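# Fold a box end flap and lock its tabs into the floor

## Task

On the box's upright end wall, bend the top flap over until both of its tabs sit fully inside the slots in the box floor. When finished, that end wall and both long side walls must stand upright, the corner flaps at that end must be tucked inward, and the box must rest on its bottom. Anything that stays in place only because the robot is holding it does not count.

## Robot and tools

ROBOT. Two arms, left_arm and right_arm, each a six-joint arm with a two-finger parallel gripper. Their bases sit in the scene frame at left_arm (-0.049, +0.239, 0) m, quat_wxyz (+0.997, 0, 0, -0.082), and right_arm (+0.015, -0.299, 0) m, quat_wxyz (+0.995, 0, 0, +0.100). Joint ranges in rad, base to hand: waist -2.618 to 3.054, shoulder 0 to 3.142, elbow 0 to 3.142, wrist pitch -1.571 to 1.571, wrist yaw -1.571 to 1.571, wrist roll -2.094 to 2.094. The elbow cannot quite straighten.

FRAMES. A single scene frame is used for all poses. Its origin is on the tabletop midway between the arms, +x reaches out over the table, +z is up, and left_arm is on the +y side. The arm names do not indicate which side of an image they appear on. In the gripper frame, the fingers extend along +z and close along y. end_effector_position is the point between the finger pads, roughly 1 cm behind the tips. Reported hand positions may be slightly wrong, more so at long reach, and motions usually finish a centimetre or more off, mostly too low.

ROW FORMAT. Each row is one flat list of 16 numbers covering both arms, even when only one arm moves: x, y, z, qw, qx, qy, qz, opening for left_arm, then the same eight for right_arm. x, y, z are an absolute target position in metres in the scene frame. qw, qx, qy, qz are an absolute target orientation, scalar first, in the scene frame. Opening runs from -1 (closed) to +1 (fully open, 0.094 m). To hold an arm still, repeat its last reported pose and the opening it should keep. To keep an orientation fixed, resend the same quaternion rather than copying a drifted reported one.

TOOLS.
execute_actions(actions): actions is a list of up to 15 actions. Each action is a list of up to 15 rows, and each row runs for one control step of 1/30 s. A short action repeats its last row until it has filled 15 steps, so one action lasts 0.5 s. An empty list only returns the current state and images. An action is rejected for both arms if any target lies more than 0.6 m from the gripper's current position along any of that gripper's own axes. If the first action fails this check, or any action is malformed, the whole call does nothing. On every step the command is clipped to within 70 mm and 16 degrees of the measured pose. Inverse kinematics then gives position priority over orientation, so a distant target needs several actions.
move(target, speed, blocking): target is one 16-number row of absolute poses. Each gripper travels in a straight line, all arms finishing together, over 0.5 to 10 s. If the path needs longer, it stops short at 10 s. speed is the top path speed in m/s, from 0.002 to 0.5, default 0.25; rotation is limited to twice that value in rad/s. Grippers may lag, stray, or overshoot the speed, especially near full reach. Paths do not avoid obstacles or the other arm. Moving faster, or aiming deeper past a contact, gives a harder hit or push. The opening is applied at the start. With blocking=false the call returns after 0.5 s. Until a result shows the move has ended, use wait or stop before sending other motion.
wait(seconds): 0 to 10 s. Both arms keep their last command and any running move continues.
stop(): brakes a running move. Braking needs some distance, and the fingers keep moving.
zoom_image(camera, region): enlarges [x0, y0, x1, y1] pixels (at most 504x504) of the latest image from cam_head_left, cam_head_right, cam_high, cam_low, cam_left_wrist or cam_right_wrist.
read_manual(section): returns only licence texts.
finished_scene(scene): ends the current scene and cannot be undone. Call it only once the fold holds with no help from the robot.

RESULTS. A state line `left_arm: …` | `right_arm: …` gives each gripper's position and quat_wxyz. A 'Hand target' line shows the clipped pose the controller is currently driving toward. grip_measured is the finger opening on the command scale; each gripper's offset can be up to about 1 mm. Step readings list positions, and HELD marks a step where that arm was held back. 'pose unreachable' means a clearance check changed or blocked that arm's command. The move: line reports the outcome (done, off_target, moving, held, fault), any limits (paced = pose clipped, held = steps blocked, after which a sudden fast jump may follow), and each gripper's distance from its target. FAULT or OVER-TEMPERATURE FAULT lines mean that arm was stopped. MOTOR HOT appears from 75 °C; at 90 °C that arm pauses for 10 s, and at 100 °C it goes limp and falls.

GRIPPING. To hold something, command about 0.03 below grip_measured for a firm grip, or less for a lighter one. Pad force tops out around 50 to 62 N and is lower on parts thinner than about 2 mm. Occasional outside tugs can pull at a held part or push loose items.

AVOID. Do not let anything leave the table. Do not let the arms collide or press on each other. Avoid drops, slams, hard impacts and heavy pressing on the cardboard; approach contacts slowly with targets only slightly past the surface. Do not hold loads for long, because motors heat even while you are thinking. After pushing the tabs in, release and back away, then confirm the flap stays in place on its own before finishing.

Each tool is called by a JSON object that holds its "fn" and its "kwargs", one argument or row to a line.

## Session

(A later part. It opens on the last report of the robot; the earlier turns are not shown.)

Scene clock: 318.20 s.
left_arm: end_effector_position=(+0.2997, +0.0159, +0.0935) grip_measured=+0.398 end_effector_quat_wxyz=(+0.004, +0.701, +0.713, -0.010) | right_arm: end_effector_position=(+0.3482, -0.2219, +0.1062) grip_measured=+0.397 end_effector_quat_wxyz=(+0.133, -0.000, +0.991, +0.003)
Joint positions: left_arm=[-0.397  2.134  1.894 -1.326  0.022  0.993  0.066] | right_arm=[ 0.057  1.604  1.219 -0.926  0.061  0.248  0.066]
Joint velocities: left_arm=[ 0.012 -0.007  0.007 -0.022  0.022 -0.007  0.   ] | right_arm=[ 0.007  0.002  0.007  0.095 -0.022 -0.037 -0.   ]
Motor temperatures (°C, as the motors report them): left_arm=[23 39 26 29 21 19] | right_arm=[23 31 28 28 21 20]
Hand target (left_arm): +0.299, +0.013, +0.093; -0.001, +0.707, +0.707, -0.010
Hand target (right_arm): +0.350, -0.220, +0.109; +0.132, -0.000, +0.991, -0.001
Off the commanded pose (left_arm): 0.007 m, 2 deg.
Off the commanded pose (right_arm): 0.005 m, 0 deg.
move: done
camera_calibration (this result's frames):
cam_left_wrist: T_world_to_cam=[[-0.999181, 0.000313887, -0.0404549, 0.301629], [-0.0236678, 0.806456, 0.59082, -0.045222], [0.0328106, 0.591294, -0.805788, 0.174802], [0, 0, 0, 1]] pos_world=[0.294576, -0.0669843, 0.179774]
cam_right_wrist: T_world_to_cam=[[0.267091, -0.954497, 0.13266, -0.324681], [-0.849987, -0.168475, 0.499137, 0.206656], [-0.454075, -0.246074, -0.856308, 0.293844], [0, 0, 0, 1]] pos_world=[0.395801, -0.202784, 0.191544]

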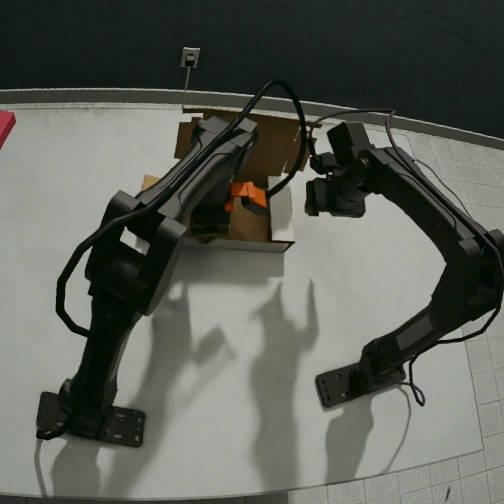

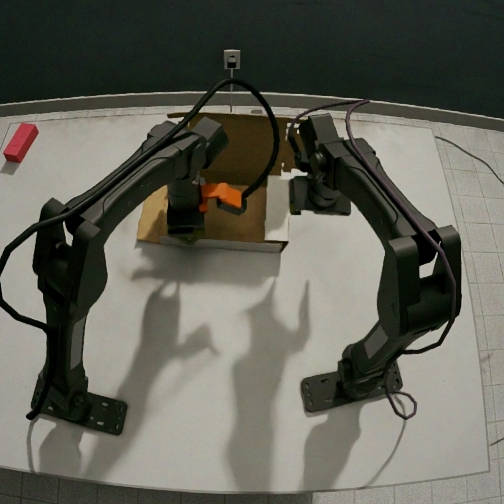

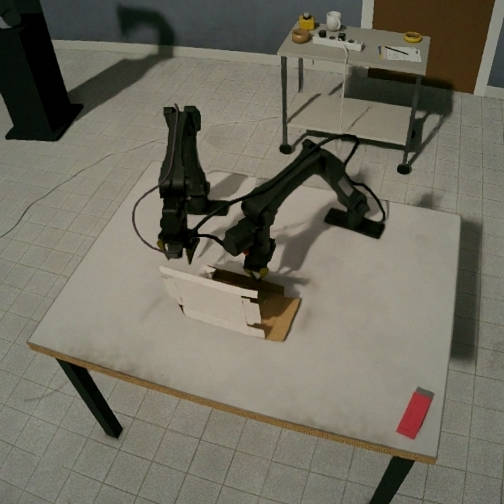

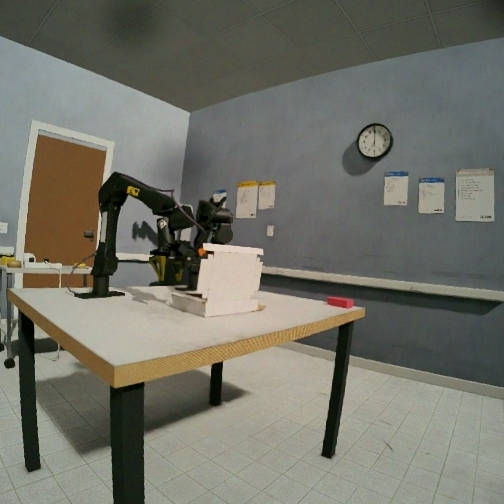

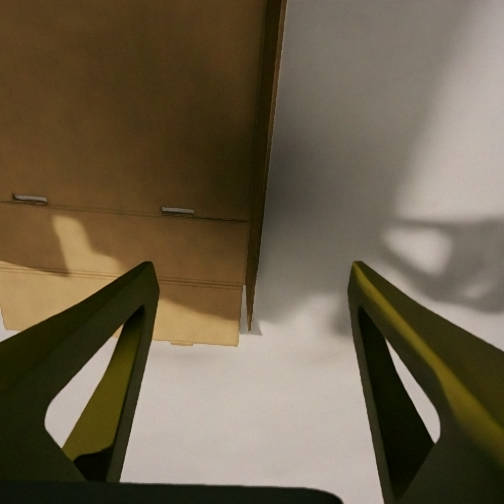

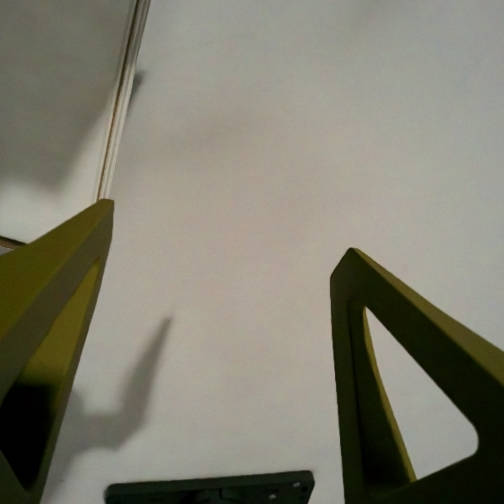

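Grip and pull the box back.

{"fn": "move", "kwargs": {
  "target": [0.295,0.015,0.02,0,0.707,0.707,0,0.2,0.35,-0.22,0.11,0.13,0,0.991,0,0.4],
  "speed": 0.12
}}

{"fn": "move", "kwargs": {
  "target": [0.295,0.015,0.02,0,0.707,0.707,0,-1,0.35,-0.22,0.11,0.13,0,0.991,0,0.4]
}}

{"fn": "move", "kwargs": {
  "target": [0.225,0.0,0.02,0,0.707,0.707,0,-1,0.33,-0.20,0.10,0.13,0,0.991,0,0.4],
  "speed": 0.07
}}

Scene clock: 322.10 s.
left_arm: end_effector_position=(+0.2998, +0.0166, +0.0270) grip_measured=+0.202 end_effector_quat_wxyz=(+0.008, +0.703, +0.711, +0.000) | right_arm: end_effector_position=(+0.3469, -0.2223, +0.1059) grip_measured=+0.397 end_effector_quat_wxyz=(+0.130, +0.000, +0.991, +0.002)
Joint positions: left_arm=[-0.404  2.157  1.664 -1.063  0.003  0.993  0.056] | right_arm=[ 0.057  1.604  1.219 -0.931  0.062  0.25   0.066]
Joint velocities: left_arm=[-0.007 -0.007 -0.017  0.037 -0.066  0.007 -0.   ] | right_arm=[-0.002  0.012  0.002 -0.022 -0.037  0.007 -0.001]
Motor temperatures (°C, as the motors report them): left_arm=[23 39 26 28 21 19] | right_arm=[23 31 28 28 21 20]
Hand target (left_arm): +0.295, +0.015, +0.020; -0.000, +0.707, +0.707, -0.000
Hand target (right_arm): +0.350, -0.220, +0.110; +0.131, +0.000, +0.991, +0.000
Off the commanded pose (left_arm): 0.009 m, 1 deg.
Off the commanded pose (right_arm): 0.006 m, 0 deg.
move: done
camera_calibration (this result's frames):
cam_left_wrist: T_world_to_cam=[[-0.998196, 0.00712476, -0.0596224, 0.299185], [-0.0300446, 0.800443, 0.598656, -0.00478859], [0.0519896, 0.599367, -0.798784, 0.114751], [0, 0, 0, 1]] pos_world=[0.292536, -0.0670764, 0.112366]
cam_right_wrist: T_world_to_cam=[[0.266266, -0.954741, 0.13256, -0.324442], [-0.847703, -0.166483, 0.503669, 0.204885], [-0.458804, -0.246481, -0.853666, 0.294178], [0, 0, 0, 1]] pos_world=[0.39504, -0.203139, 0.190943]

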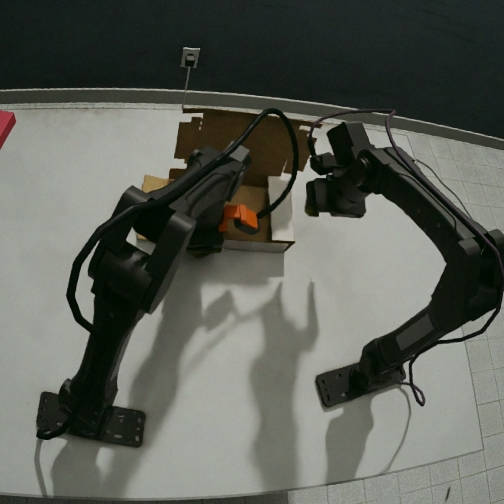

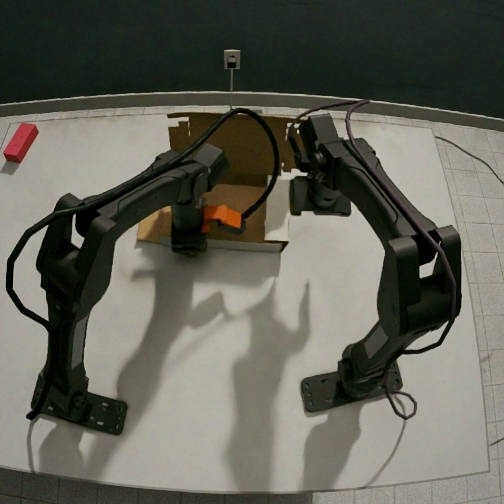

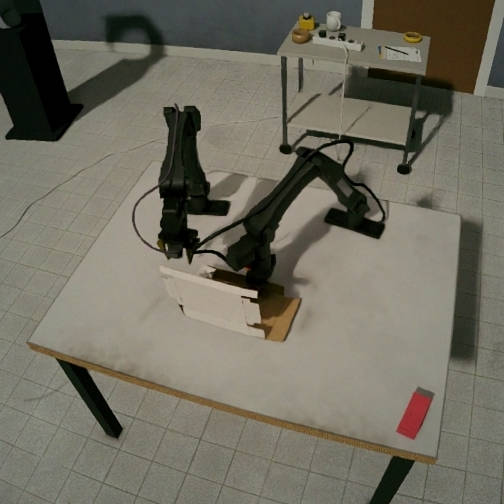

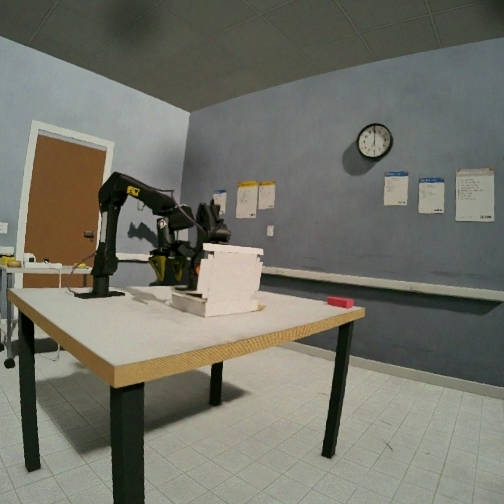

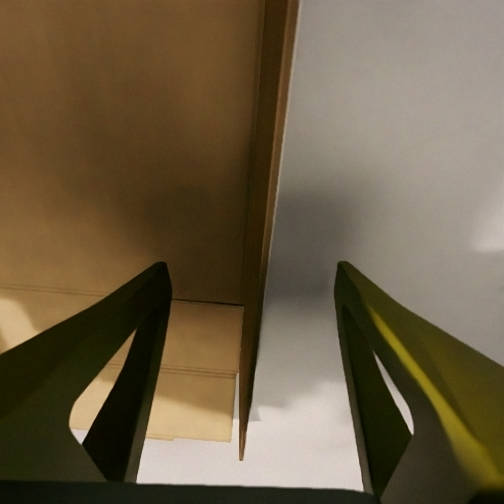

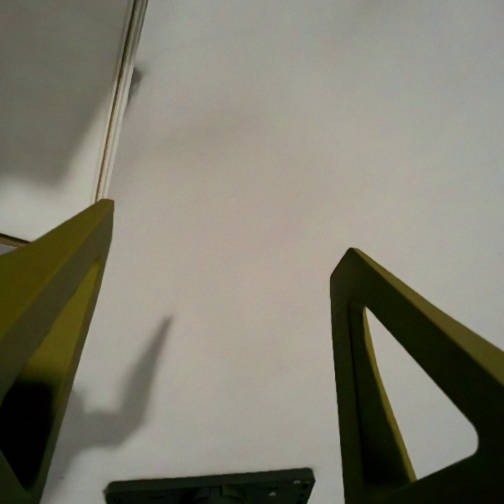

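Scene clock: 322.80 s.
left_arm: end_effector_position=(+0.3032, +0.0163, +0.0277) grip_measured=-0.981 end_effector_quat_wxyz=(+0.013, +0.703, +0.711, +0.007) | right_arm: end_effector_position=(+0.3469, -0.2224, +0.1059) grip_measured=+0.397 end_effector_quat_wxyz=(+0.130, +0.000, +0.991, +0.002)
Joint positions: left_arm=[-0.405  2.156  1.664 -1.051 -0.008  0.992  0.001] | right_arm=[ 0.057  1.604  1.219 -0.932  0.062  0.25   0.066]
Joint velocities: left_arm=[ 0.002 -0.007 -0.012  0.066  0.007 -0.007  0.   ] | right_arm=[ 0.002 -0.002  0.002 -0.007  0.037 -0.007  0.001]
Motor temperatures (°C, as the motors report them): left_arm=[23 39 26 28 21 19] | right_arm=[23 32 28 28 21 20]
Hand target (left_arm): +0.295, +0.015, +0.020; -0.000, +0.707, +0.707, +0.000
Hand target (right_arm): +0.350, -0.220, +0.110; +0.130, -0.000, +0.991, +0.000
Off the commanded pose (left_arm): 0.011 m, 2 deg.
Off the commanded pose (right_arm): 0.006 m, 0 deg.
move: off_target (left_arm)
camera_calibration (this result's frames):
cam_left_wrist: T_world_to_cam=[[-0.997046, 0.00742523, -0.0764434, 0.302656], [-0.0400451, 0.799056, 0.599921, -0.00179205], [0.0655372, 0.60121, -0.796399, 0.111116], [0, 0, 0, 1]] pos_world=[0.294408, -0.0676196, 0.112704]
cam_right_wrist: T_world_to_cam=[[0.266315, -0.954728, 0.132554, -0.324451], [-0.847518, -0.166434, 0.503998, 0.20473], [-0.459119, -0.246564, -0.853473, 0.294181], [0, 0, 0, 1]] pos_world=[0.394982, -0.203154, 0.1909]

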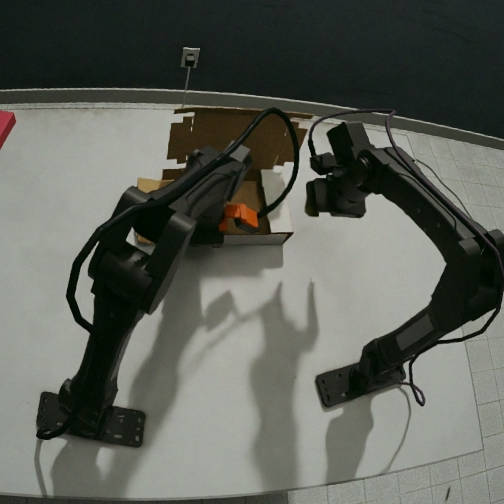

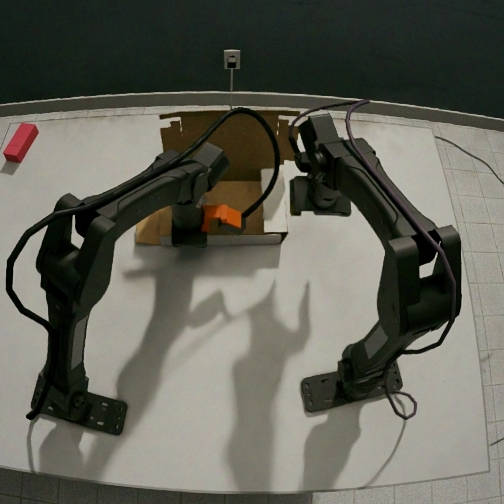

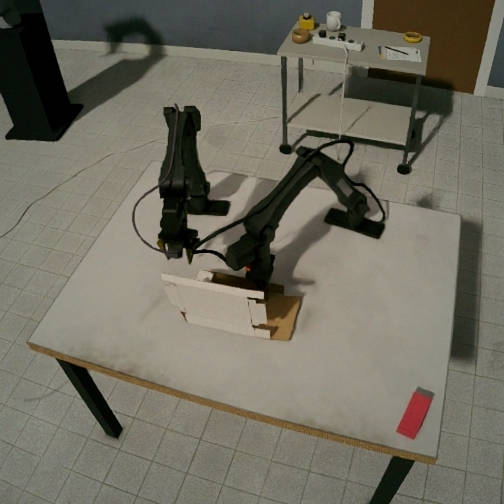

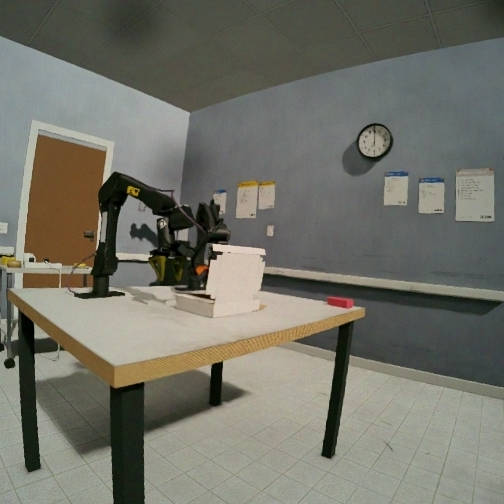

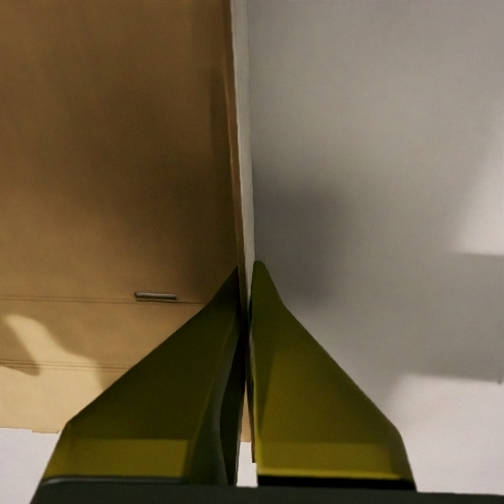

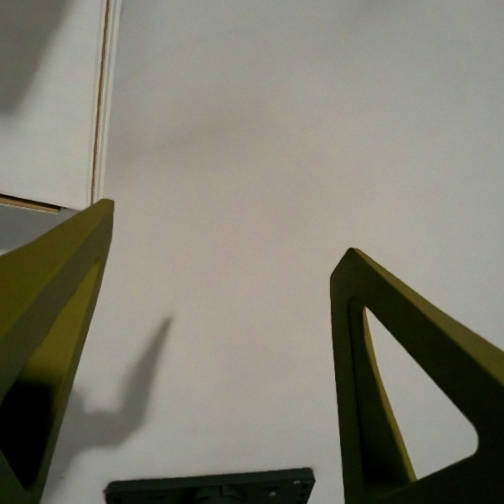

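Scene clock: 324.27 s.
left_arm: end_effector_position=(+0.2370, +0.0000, +0.0258) grip_measured=-0.981 end_effector_quat_wxyz=(+0.014, +0.707, +0.707, +0.009) | right_arm: end_effector_position=(+0.3293, -0.2007, +0.0937) grip_measured=+0.397 end_effector_quat_wxyz=(+0.114, -0.002, +0.994, -0.002)
Joint positions: left_arm=[-0.541  1.994  1.41  -0.958 -0.016  0.867  0.001] | right_arm=[ 0.144  1.604  1.178 -0.931  0.078  0.331  0.066]
Joint velocities: left_arm=[ 0.007  0.002 -0.007  0.066  0.022 -0.066 -0.001] | right_arm=[ 0.002 -0.002 -0.002 -0.037  0.007  0.022  0.   ]
Motor temperatures (°C, as the motors report them): left_arm=[23 40 26 28 21 19] | right_arm=[23 32 28 28 21 20]
Hand target (left_arm): +0.225, +0.002, +0.020; -0.001, +0.707, +0.707, +0.001
Hand target (right_arm): +0.330, -0.200, +0.100; +0.130, -0.000, +0.992, -0.000
Off the commanded pose (left_arm): 0.013 m, 2 deg.
Off the commanded pose (right_arm): 0.006 m, 2 deg.
move: off_target (left_arm)
camera_calibration (this result's frames):
cam_left_wrist: T_world_to_cam=[[-0.996568, 0.0188576, -0.0806047, 0.236641], [-0.0335673, 0.798009, 0.601709, 0.00808392], [0.0756701, 0.60235, -0.794637, 0.121297], [0, 0, 0, 1]] pos_world=[0.226922, -0.0839765, 0.110597]
cam_right_wrist: T_world_to_cam=[[0.274037, -0.952767, 0.130913, -0.299492], [-0.829545, -0.165303, 0.533413, 0.191116], [-0.486578, -0.254773, -0.835663, 0.286802], [0, 0, 0, 1]] pos_world=[0.380163, -0.180685, 0.176933]

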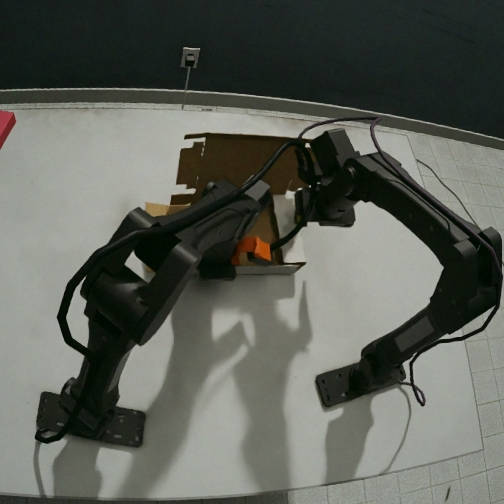

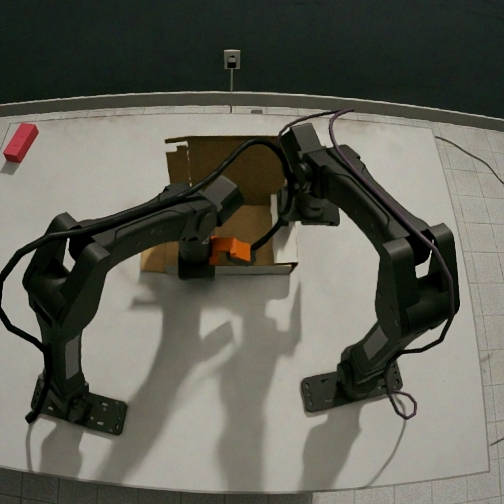

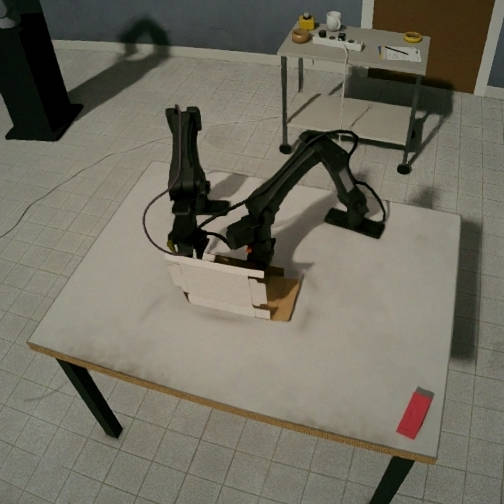

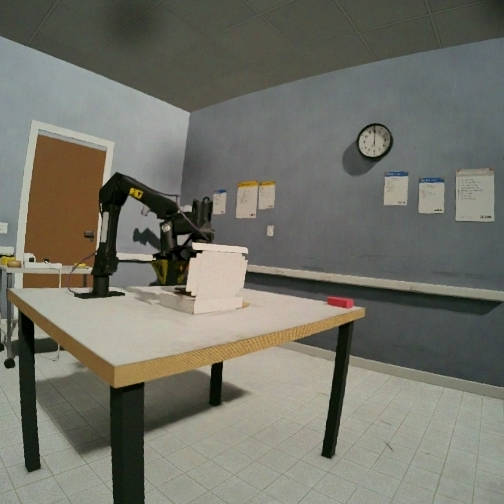

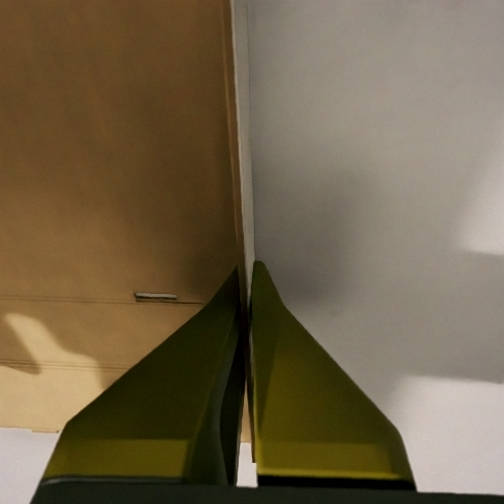

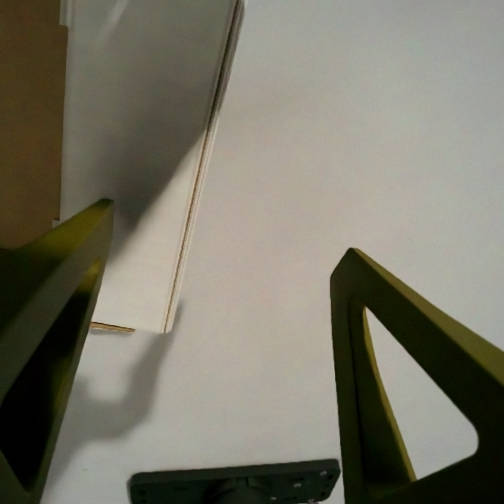

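{"fn": "move", "kwargs": {
  "target": [0.228,0.0,0.02,0.045,0.706,0.706,0.045,-1,0.325,-0.175,0.075,0.13,0.01,0.987,0.087,0.0],
  "speed": 0.06
}}

{"fn": "move", "kwargs": {
  "target": [0.228,0.0,0.02,0.045,0.706,0.706,0.045,-1,0.325,-0.172,0.058,0.13,0.01,0.987,0.087,0.0],
  "speed": 0.03
}}

{"fn": "move", "kwargs": {
  "target": [0.228,0.0,0.02,0.045,0.706,0.706,0.045,-1,0.325,-0.145,0.06,0.13,0.01,0.987,0.087,0.0],
  "speed": 0.03
}}

Scene clock: 330.33 s.
left_arm: end_effector_position=(+0.2363, -0.0000, +0.0244) grip_measured=-0.981 end_effector_quat_wxyz=(+0.050, +0.704, +0.707, +0.048) | right_arm: end_effector_position=(+0.3229, -0.1758, +0.0692) grip_measured=+0.003 end_effector_quat_wxyz=(+0.116, +0.005, +0.990, +0.077)
Joint positions: left_arm=[-0.578  1.93   1.303 -0.84  -0.091  0.83   0.001] | right_arm=[ 0.144  1.585  1.045 -0.759 -0.065  0.362  0.047]
Joint velocities: left_arm=[-0.017 -0.002 -0.012  0.007 -0.051  0.051 -0.001] | right_arm=[ 0.007 -0.012  0.002  0.022  0.022  0.022  0.   ]
Motor temperatures (°C, as the motors report them): left_arm=[23 39 26 27 21 19] | right_arm=[23 33 28 28 21 20]
Hand target (left_arm): +0.228, +0.001, +0.020; +0.044, +0.706, +0.705, +0.046
Hand target (right_arm): +0.325, -0.175, +0.075; +0.129, +0.010, +0.988, +0.087
Off the commanded pose (left_arm): 0.009 m, 1 deg.
Off the commanded pose (right_arm): 0.006 m, 2 deg.
move: done
camera_calibration (this result's frames):
cam_left_wrist: T_world_to_cam=[[-0.982559, 0.0144005, -0.185394, 0.235111], [-0.100932, 0.796049, 0.596757, 0.0250182], [0.156176, 0.605061, -0.780711, 0.100854], [0, 0, 0, 1]] pos_world=[0.217784, -0.0843243, 0.107396]
cam_right_wrist: T_world_to_cam=[[0.277782, -0.960452, -0.019219, -0.262966], [-0.831545, -0.250421, 0.495805, 0.19131], [-0.48101, -0.121744, -0.868221, 0.293329], [0, 0, 0, 1]] pos_world=[0.373224, -0.168947, 0.154769]

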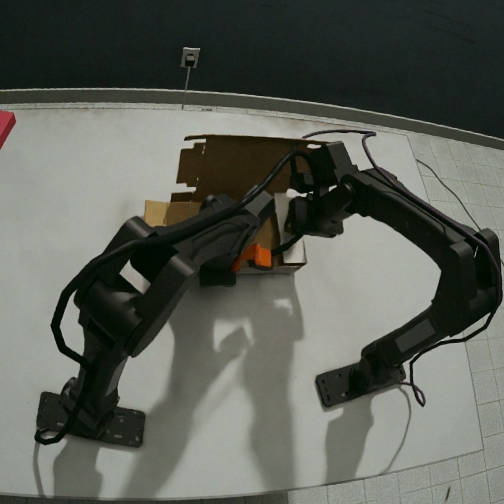

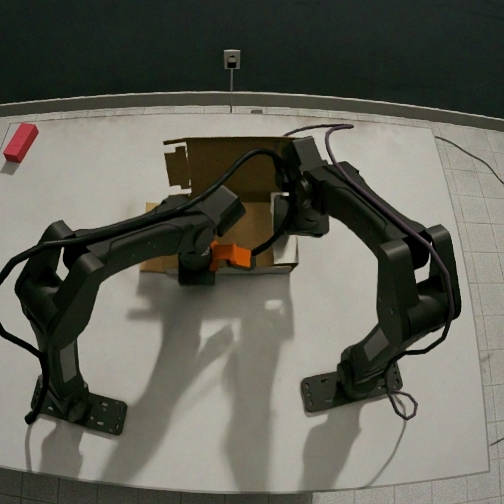

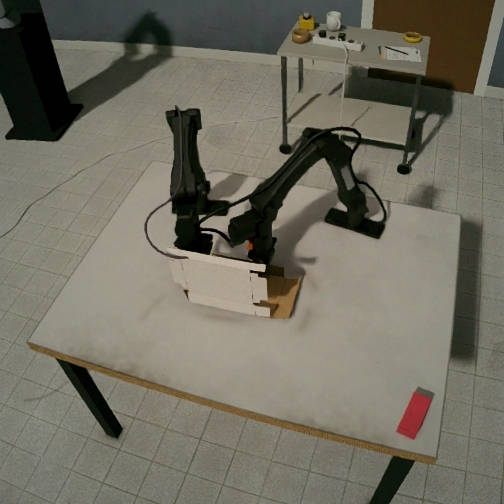

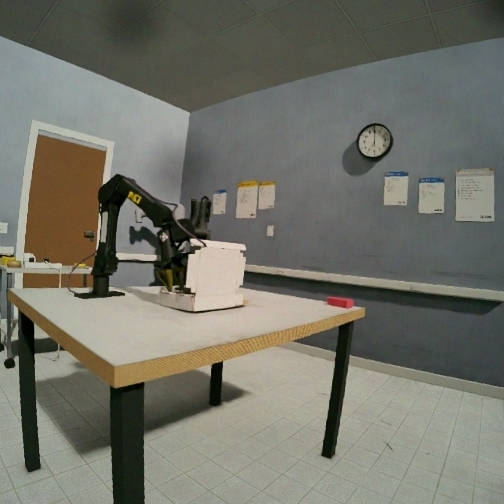

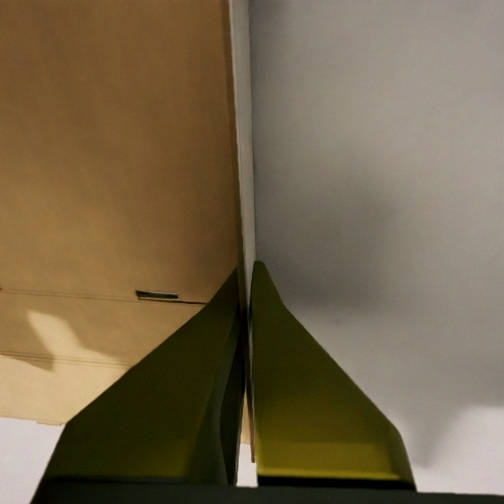

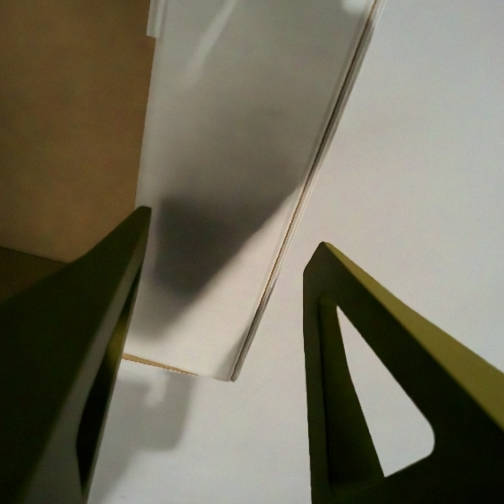

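Scene clock: 331.37 s.
left_arm: end_effector_position=(+0.2363, -0.0000, +0.0244) grip_measured=-0.981 end_effector_quat_wxyz=(+0.050, +0.704, +0.707, +0.048) | right_arm: end_effector_position=(+0.3249, -0.1751, +0.0594) grip_measured=+0.003 end_effector_quat_wxyz=(+0.128, +0.010, +0.988, +0.082)
Joint positions: left_arm=[-0.578  1.93   1.303 -0.84  -0.091  0.829  0.001] | right_arm=[ 0.144  1.585  0.997 -0.685 -0.065  0.373  0.047]
Joint velocities: left_arm=[ 0.007  0.002 -0.007 -0.007  0.007  0.007 -0.   ] | right_arm=[-0.002  0.027  0.002  0.051 -0.066  0.037  0.   ]
Motor temperatures (°C, as the motors report them): left_arm=[23 39 25 27 21 19] | right_arm=[23 33 28 28 21 20]
Hand target (left_arm): +0.228, +0.000, +0.020; +0.045, +0.706, +0.706, +0.045
Hand target (right_arm): +0.325, -0.172, +0.058; +0.130, +0.010, +0.988, +0.087
Off the commanded pose (left_arm): 0.009 m, 1 deg.
Off the commanded pose (right_arm): 0.003 m, 1 deg.
move: done
camera_calibration (this result's frames):
cam_left_wrist: T_world_to_cam=[[-0.982564, 0.0140195, -0.185394, 0.235112], [-0.101232, 0.796042, 0.596715, 0.0250901], [0.155947, 0.605079, -0.780743, 0.100909], [0, 0, 0, 1]] pos_world=[0.217816, -0.084327, 0.107401]
cam_right_wrist: T_world_to_cam=[[0.268075, -0.9631, -0.0239644, -0.260047], [-0.845019, -0.247009, 0.474268, 0.204333], [-0.462687, -0.106889, -0.880054, 0.283253], [0, 0, 0, 1]] pos_world=[0.373435, -0.169703, 0.146138]

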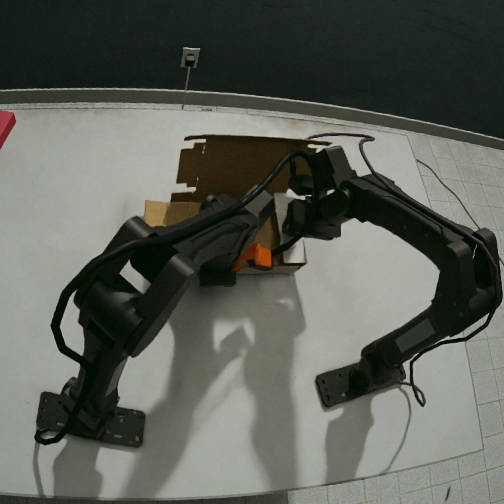

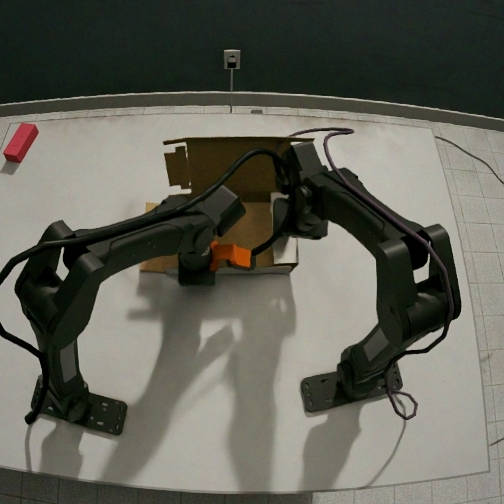

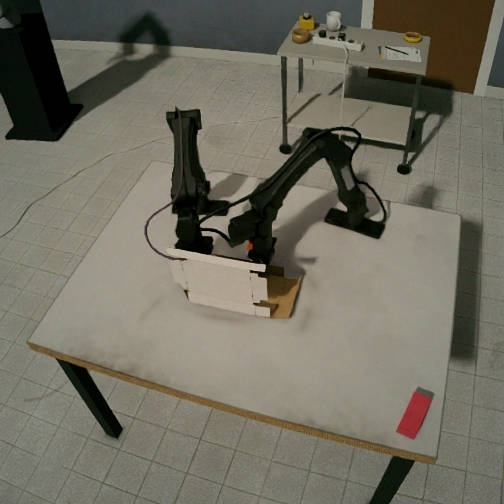

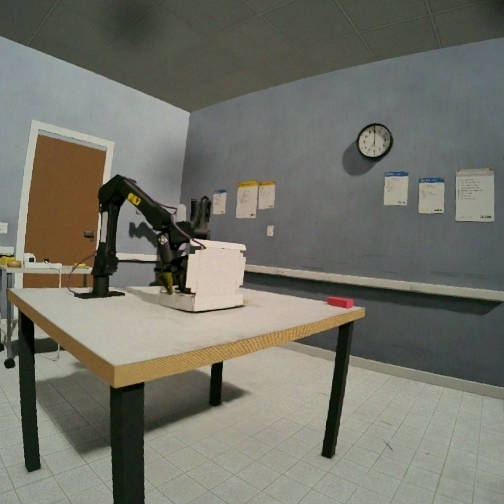

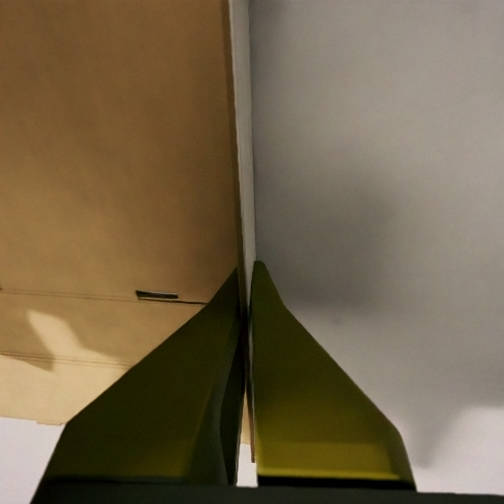

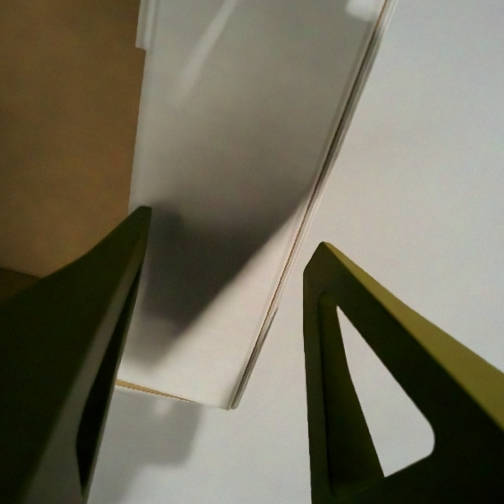

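Scene clock: 332.60 s.
left_arm: end_effector_position=(+0.2348, +0.0030, +0.0245) grip_measured=-0.981 end_effector_quat_wxyz=(+0.044, +0.700, +0.711, +0.050) | right_arm: end_effector_position=(+0.3225, -0.1644, +0.0551) grip_measured=+0.003 end_effector_quat_wxyz=(+0.131, +0.017, +0.990, +0.057)
Joint positions: left_arm=[-0.578  1.929  1.303 -0.853 -0.098  0.818  0.001] | right_arm=[ 0.213  1.607  1.007 -0.684  0.005  0.446  0.047]
Joint velocities: left_arm=[-0.002  0.007  0.002 -0.066 -0.037 -0.022 -0.001] | right_arm=[-0.007  0.002 -0.007 -0.081  0.007  0.007  0.   ]
Motor temperatures (°C, as the motors report them): left_arm=[23 39 25 27 21 19] | right_arm=[23 33 28 28 21 20]
Hand target (left_arm): +0.228, +0.000, +0.020; +0.045, +0.706, +0.706, +0.045
Hand target (right_arm): +0.325, -0.146, +0.060; +0.130, +0.009, +0.988, +0.086
Off the commanded pose (left_arm): 0.009 m, 1 deg.
Off the commanded pose (right_arm): 0.020 m, 4 deg.
move: off_target (right_arm)
camera_calibration (this result's frames):
cam_left_wrist: T_world_to_cam=[[-0.983513, 0.0047289, -0.180777, 0.233713], [-0.107656, 0.787906, 0.606312, 0.0238301], [0.145302, 0.615777, -0.774407, 0.101714], [0, 0, 0, 1]] pos_world=[0.217646, -0.0825142, 0.106569]
cam_right_wrist: T_world_to_cam=[[0.248496, -0.968338, 0.0239188, -0.246436], [-0.851608, -0.206642, 0.481729, 0.215231], [-0.461534, -0.140077, -0.875994, 0.273457], [0, 0, 0, 1]] pos_world=[0.37074, -0.155853, 0.141758]

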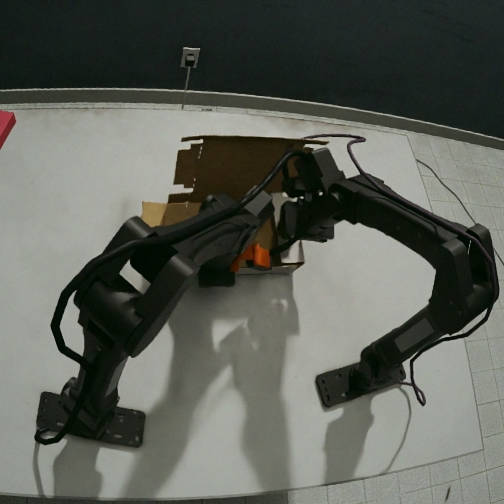

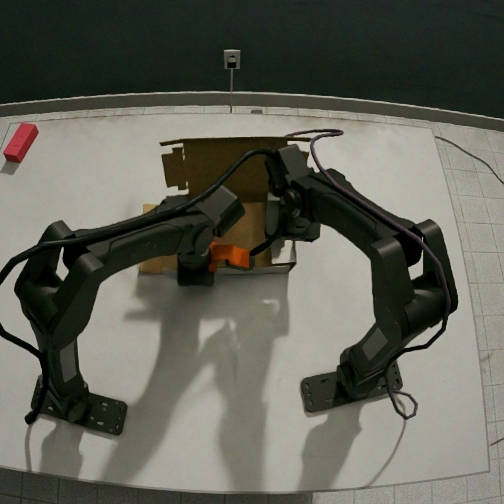

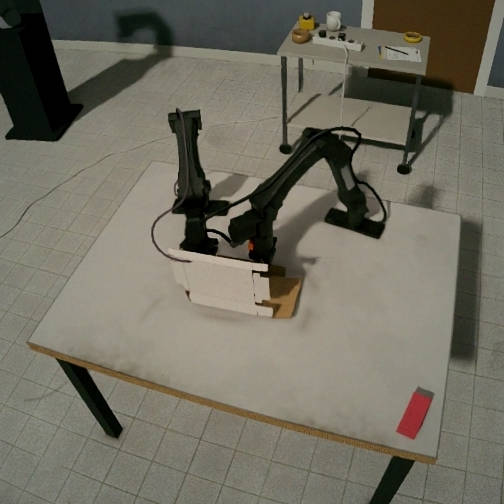

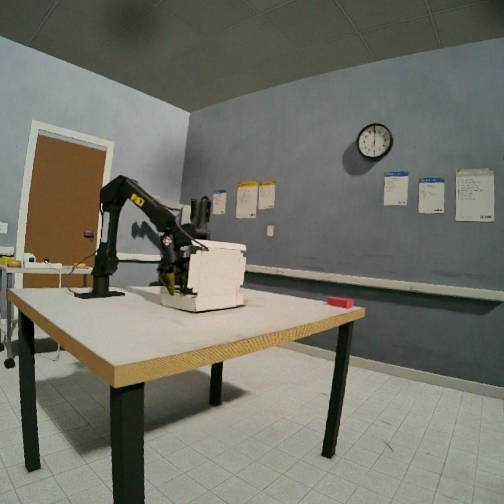

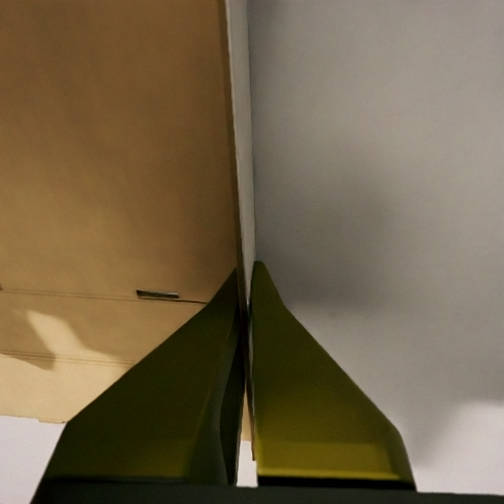

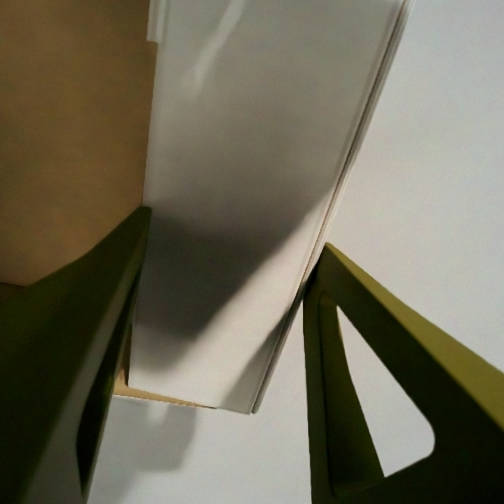

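{"fn": "move", "kwargs": {
  "target": [0.228,-0.01,0.02,0.045,0.706,0.706,0.045,-1,0.325,-0.145,0.035,0.13,0.01,0.987,0.087,-0.12],
  "speed": 0.02
}}

Scene clock: 336.00 s.
left_arm: end_effector_position=(+0.2323, +0.0039, +0.0243) grip_measured=-0.981 end_effector_quat_wxyz=(+0.040, +0.685, +0.725, +0.050) | right_arm: end_effector_position=(+0.3321, -0.1621, +0.0505) grip_measured=-0.117 end_effector_quat_wxyz=(+0.150, +0.019, +0.987, +0.061)
Joint positions: left_arm=[-0.582  1.929  1.303 -0.864 -0.1    0.772  0.001] | right_arm=[ 0.213  1.621  0.989 -0.614  0.014  0.449  0.041]
Joint velocities: left_arm=[-0.007 -0.007 -0.007 -0.051  0.037 -0.037 -0.   ] | right_arm=[ 0.002  0.007 -0.012  0.007  0.051 -0.125 -0.   ]
Motor temperatures (°C, as the motors report them): left_arm=[23 39 25 27 21 19] | right_arm=[23 32 28 28 21 20]
Hand target (left_arm): +0.228, -0.009, +0.020; +0.045, +0.706, +0.706, +0.045
Hand target (right_arm): +0.324, -0.146, +0.036; +0.129, +0.010, +0.988, +0.086
Off the commanded pose (left_arm): 0.015 m, 3 deg.
Off the commanded pose (right_arm): 0.024 m, 4 deg.
move: off_target (left_arm, right_arm)
camera_calibration (this result's frames):
cam_left_wrist: T_world_to_cam=[[-0.98379, -0.0366421, -0.175538, 0.231322], [-0.137759, 0.781109, 0.609008, 0.0298788], [0.114799, 0.623318, -0.773496, 0.10839], [0, 0, 0, 1]] pos_world=[0.219245, -0.0824238, 0.106248]
cam_right_wrist: T_world_to_cam=[[0.24204, -0.969933, 0.0254208, -0.244688], [-0.870657, -0.205554, 0.446883, 0.2344], [-0.428221, -0.130296, -0.894231, 0.265641], [0, 0, 0, 1]] pos_world=[0.377059, -0.154537, 0.139015]

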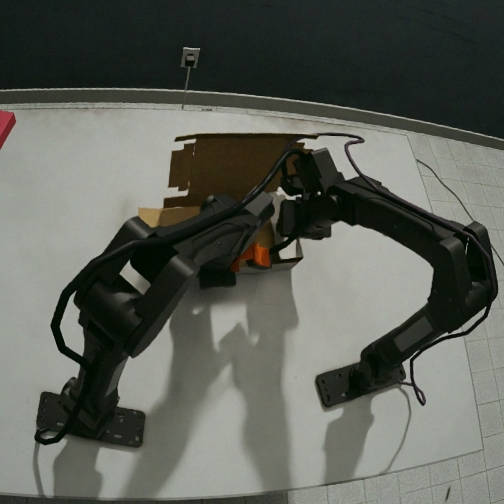

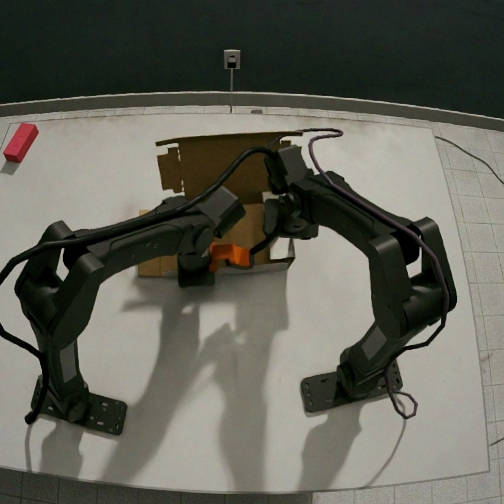

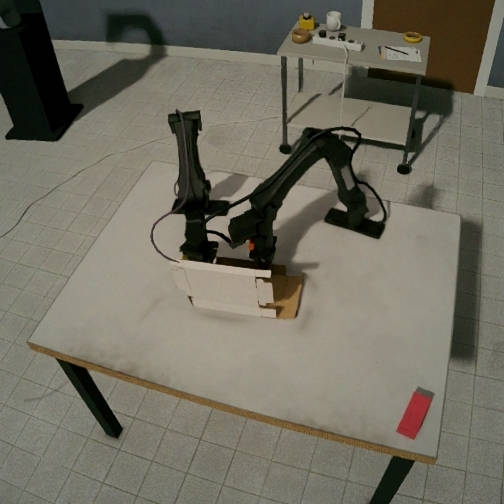

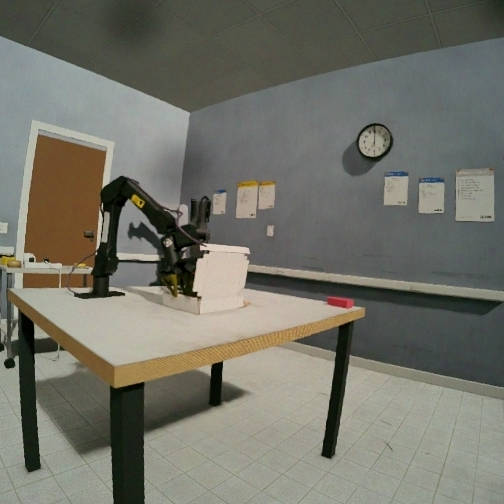

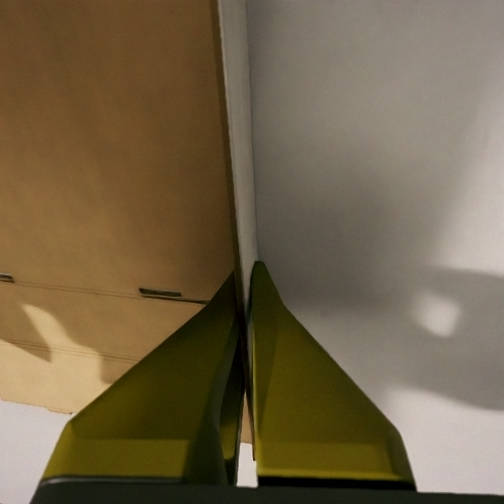

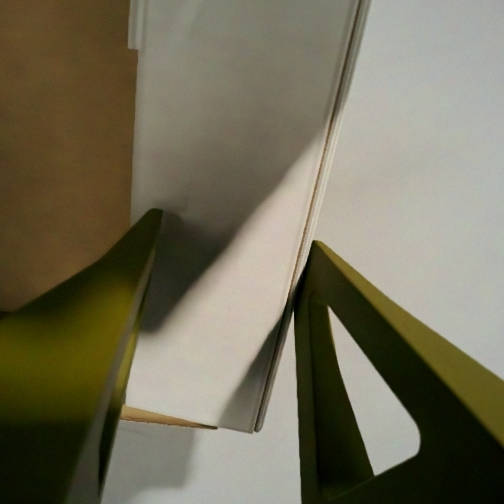

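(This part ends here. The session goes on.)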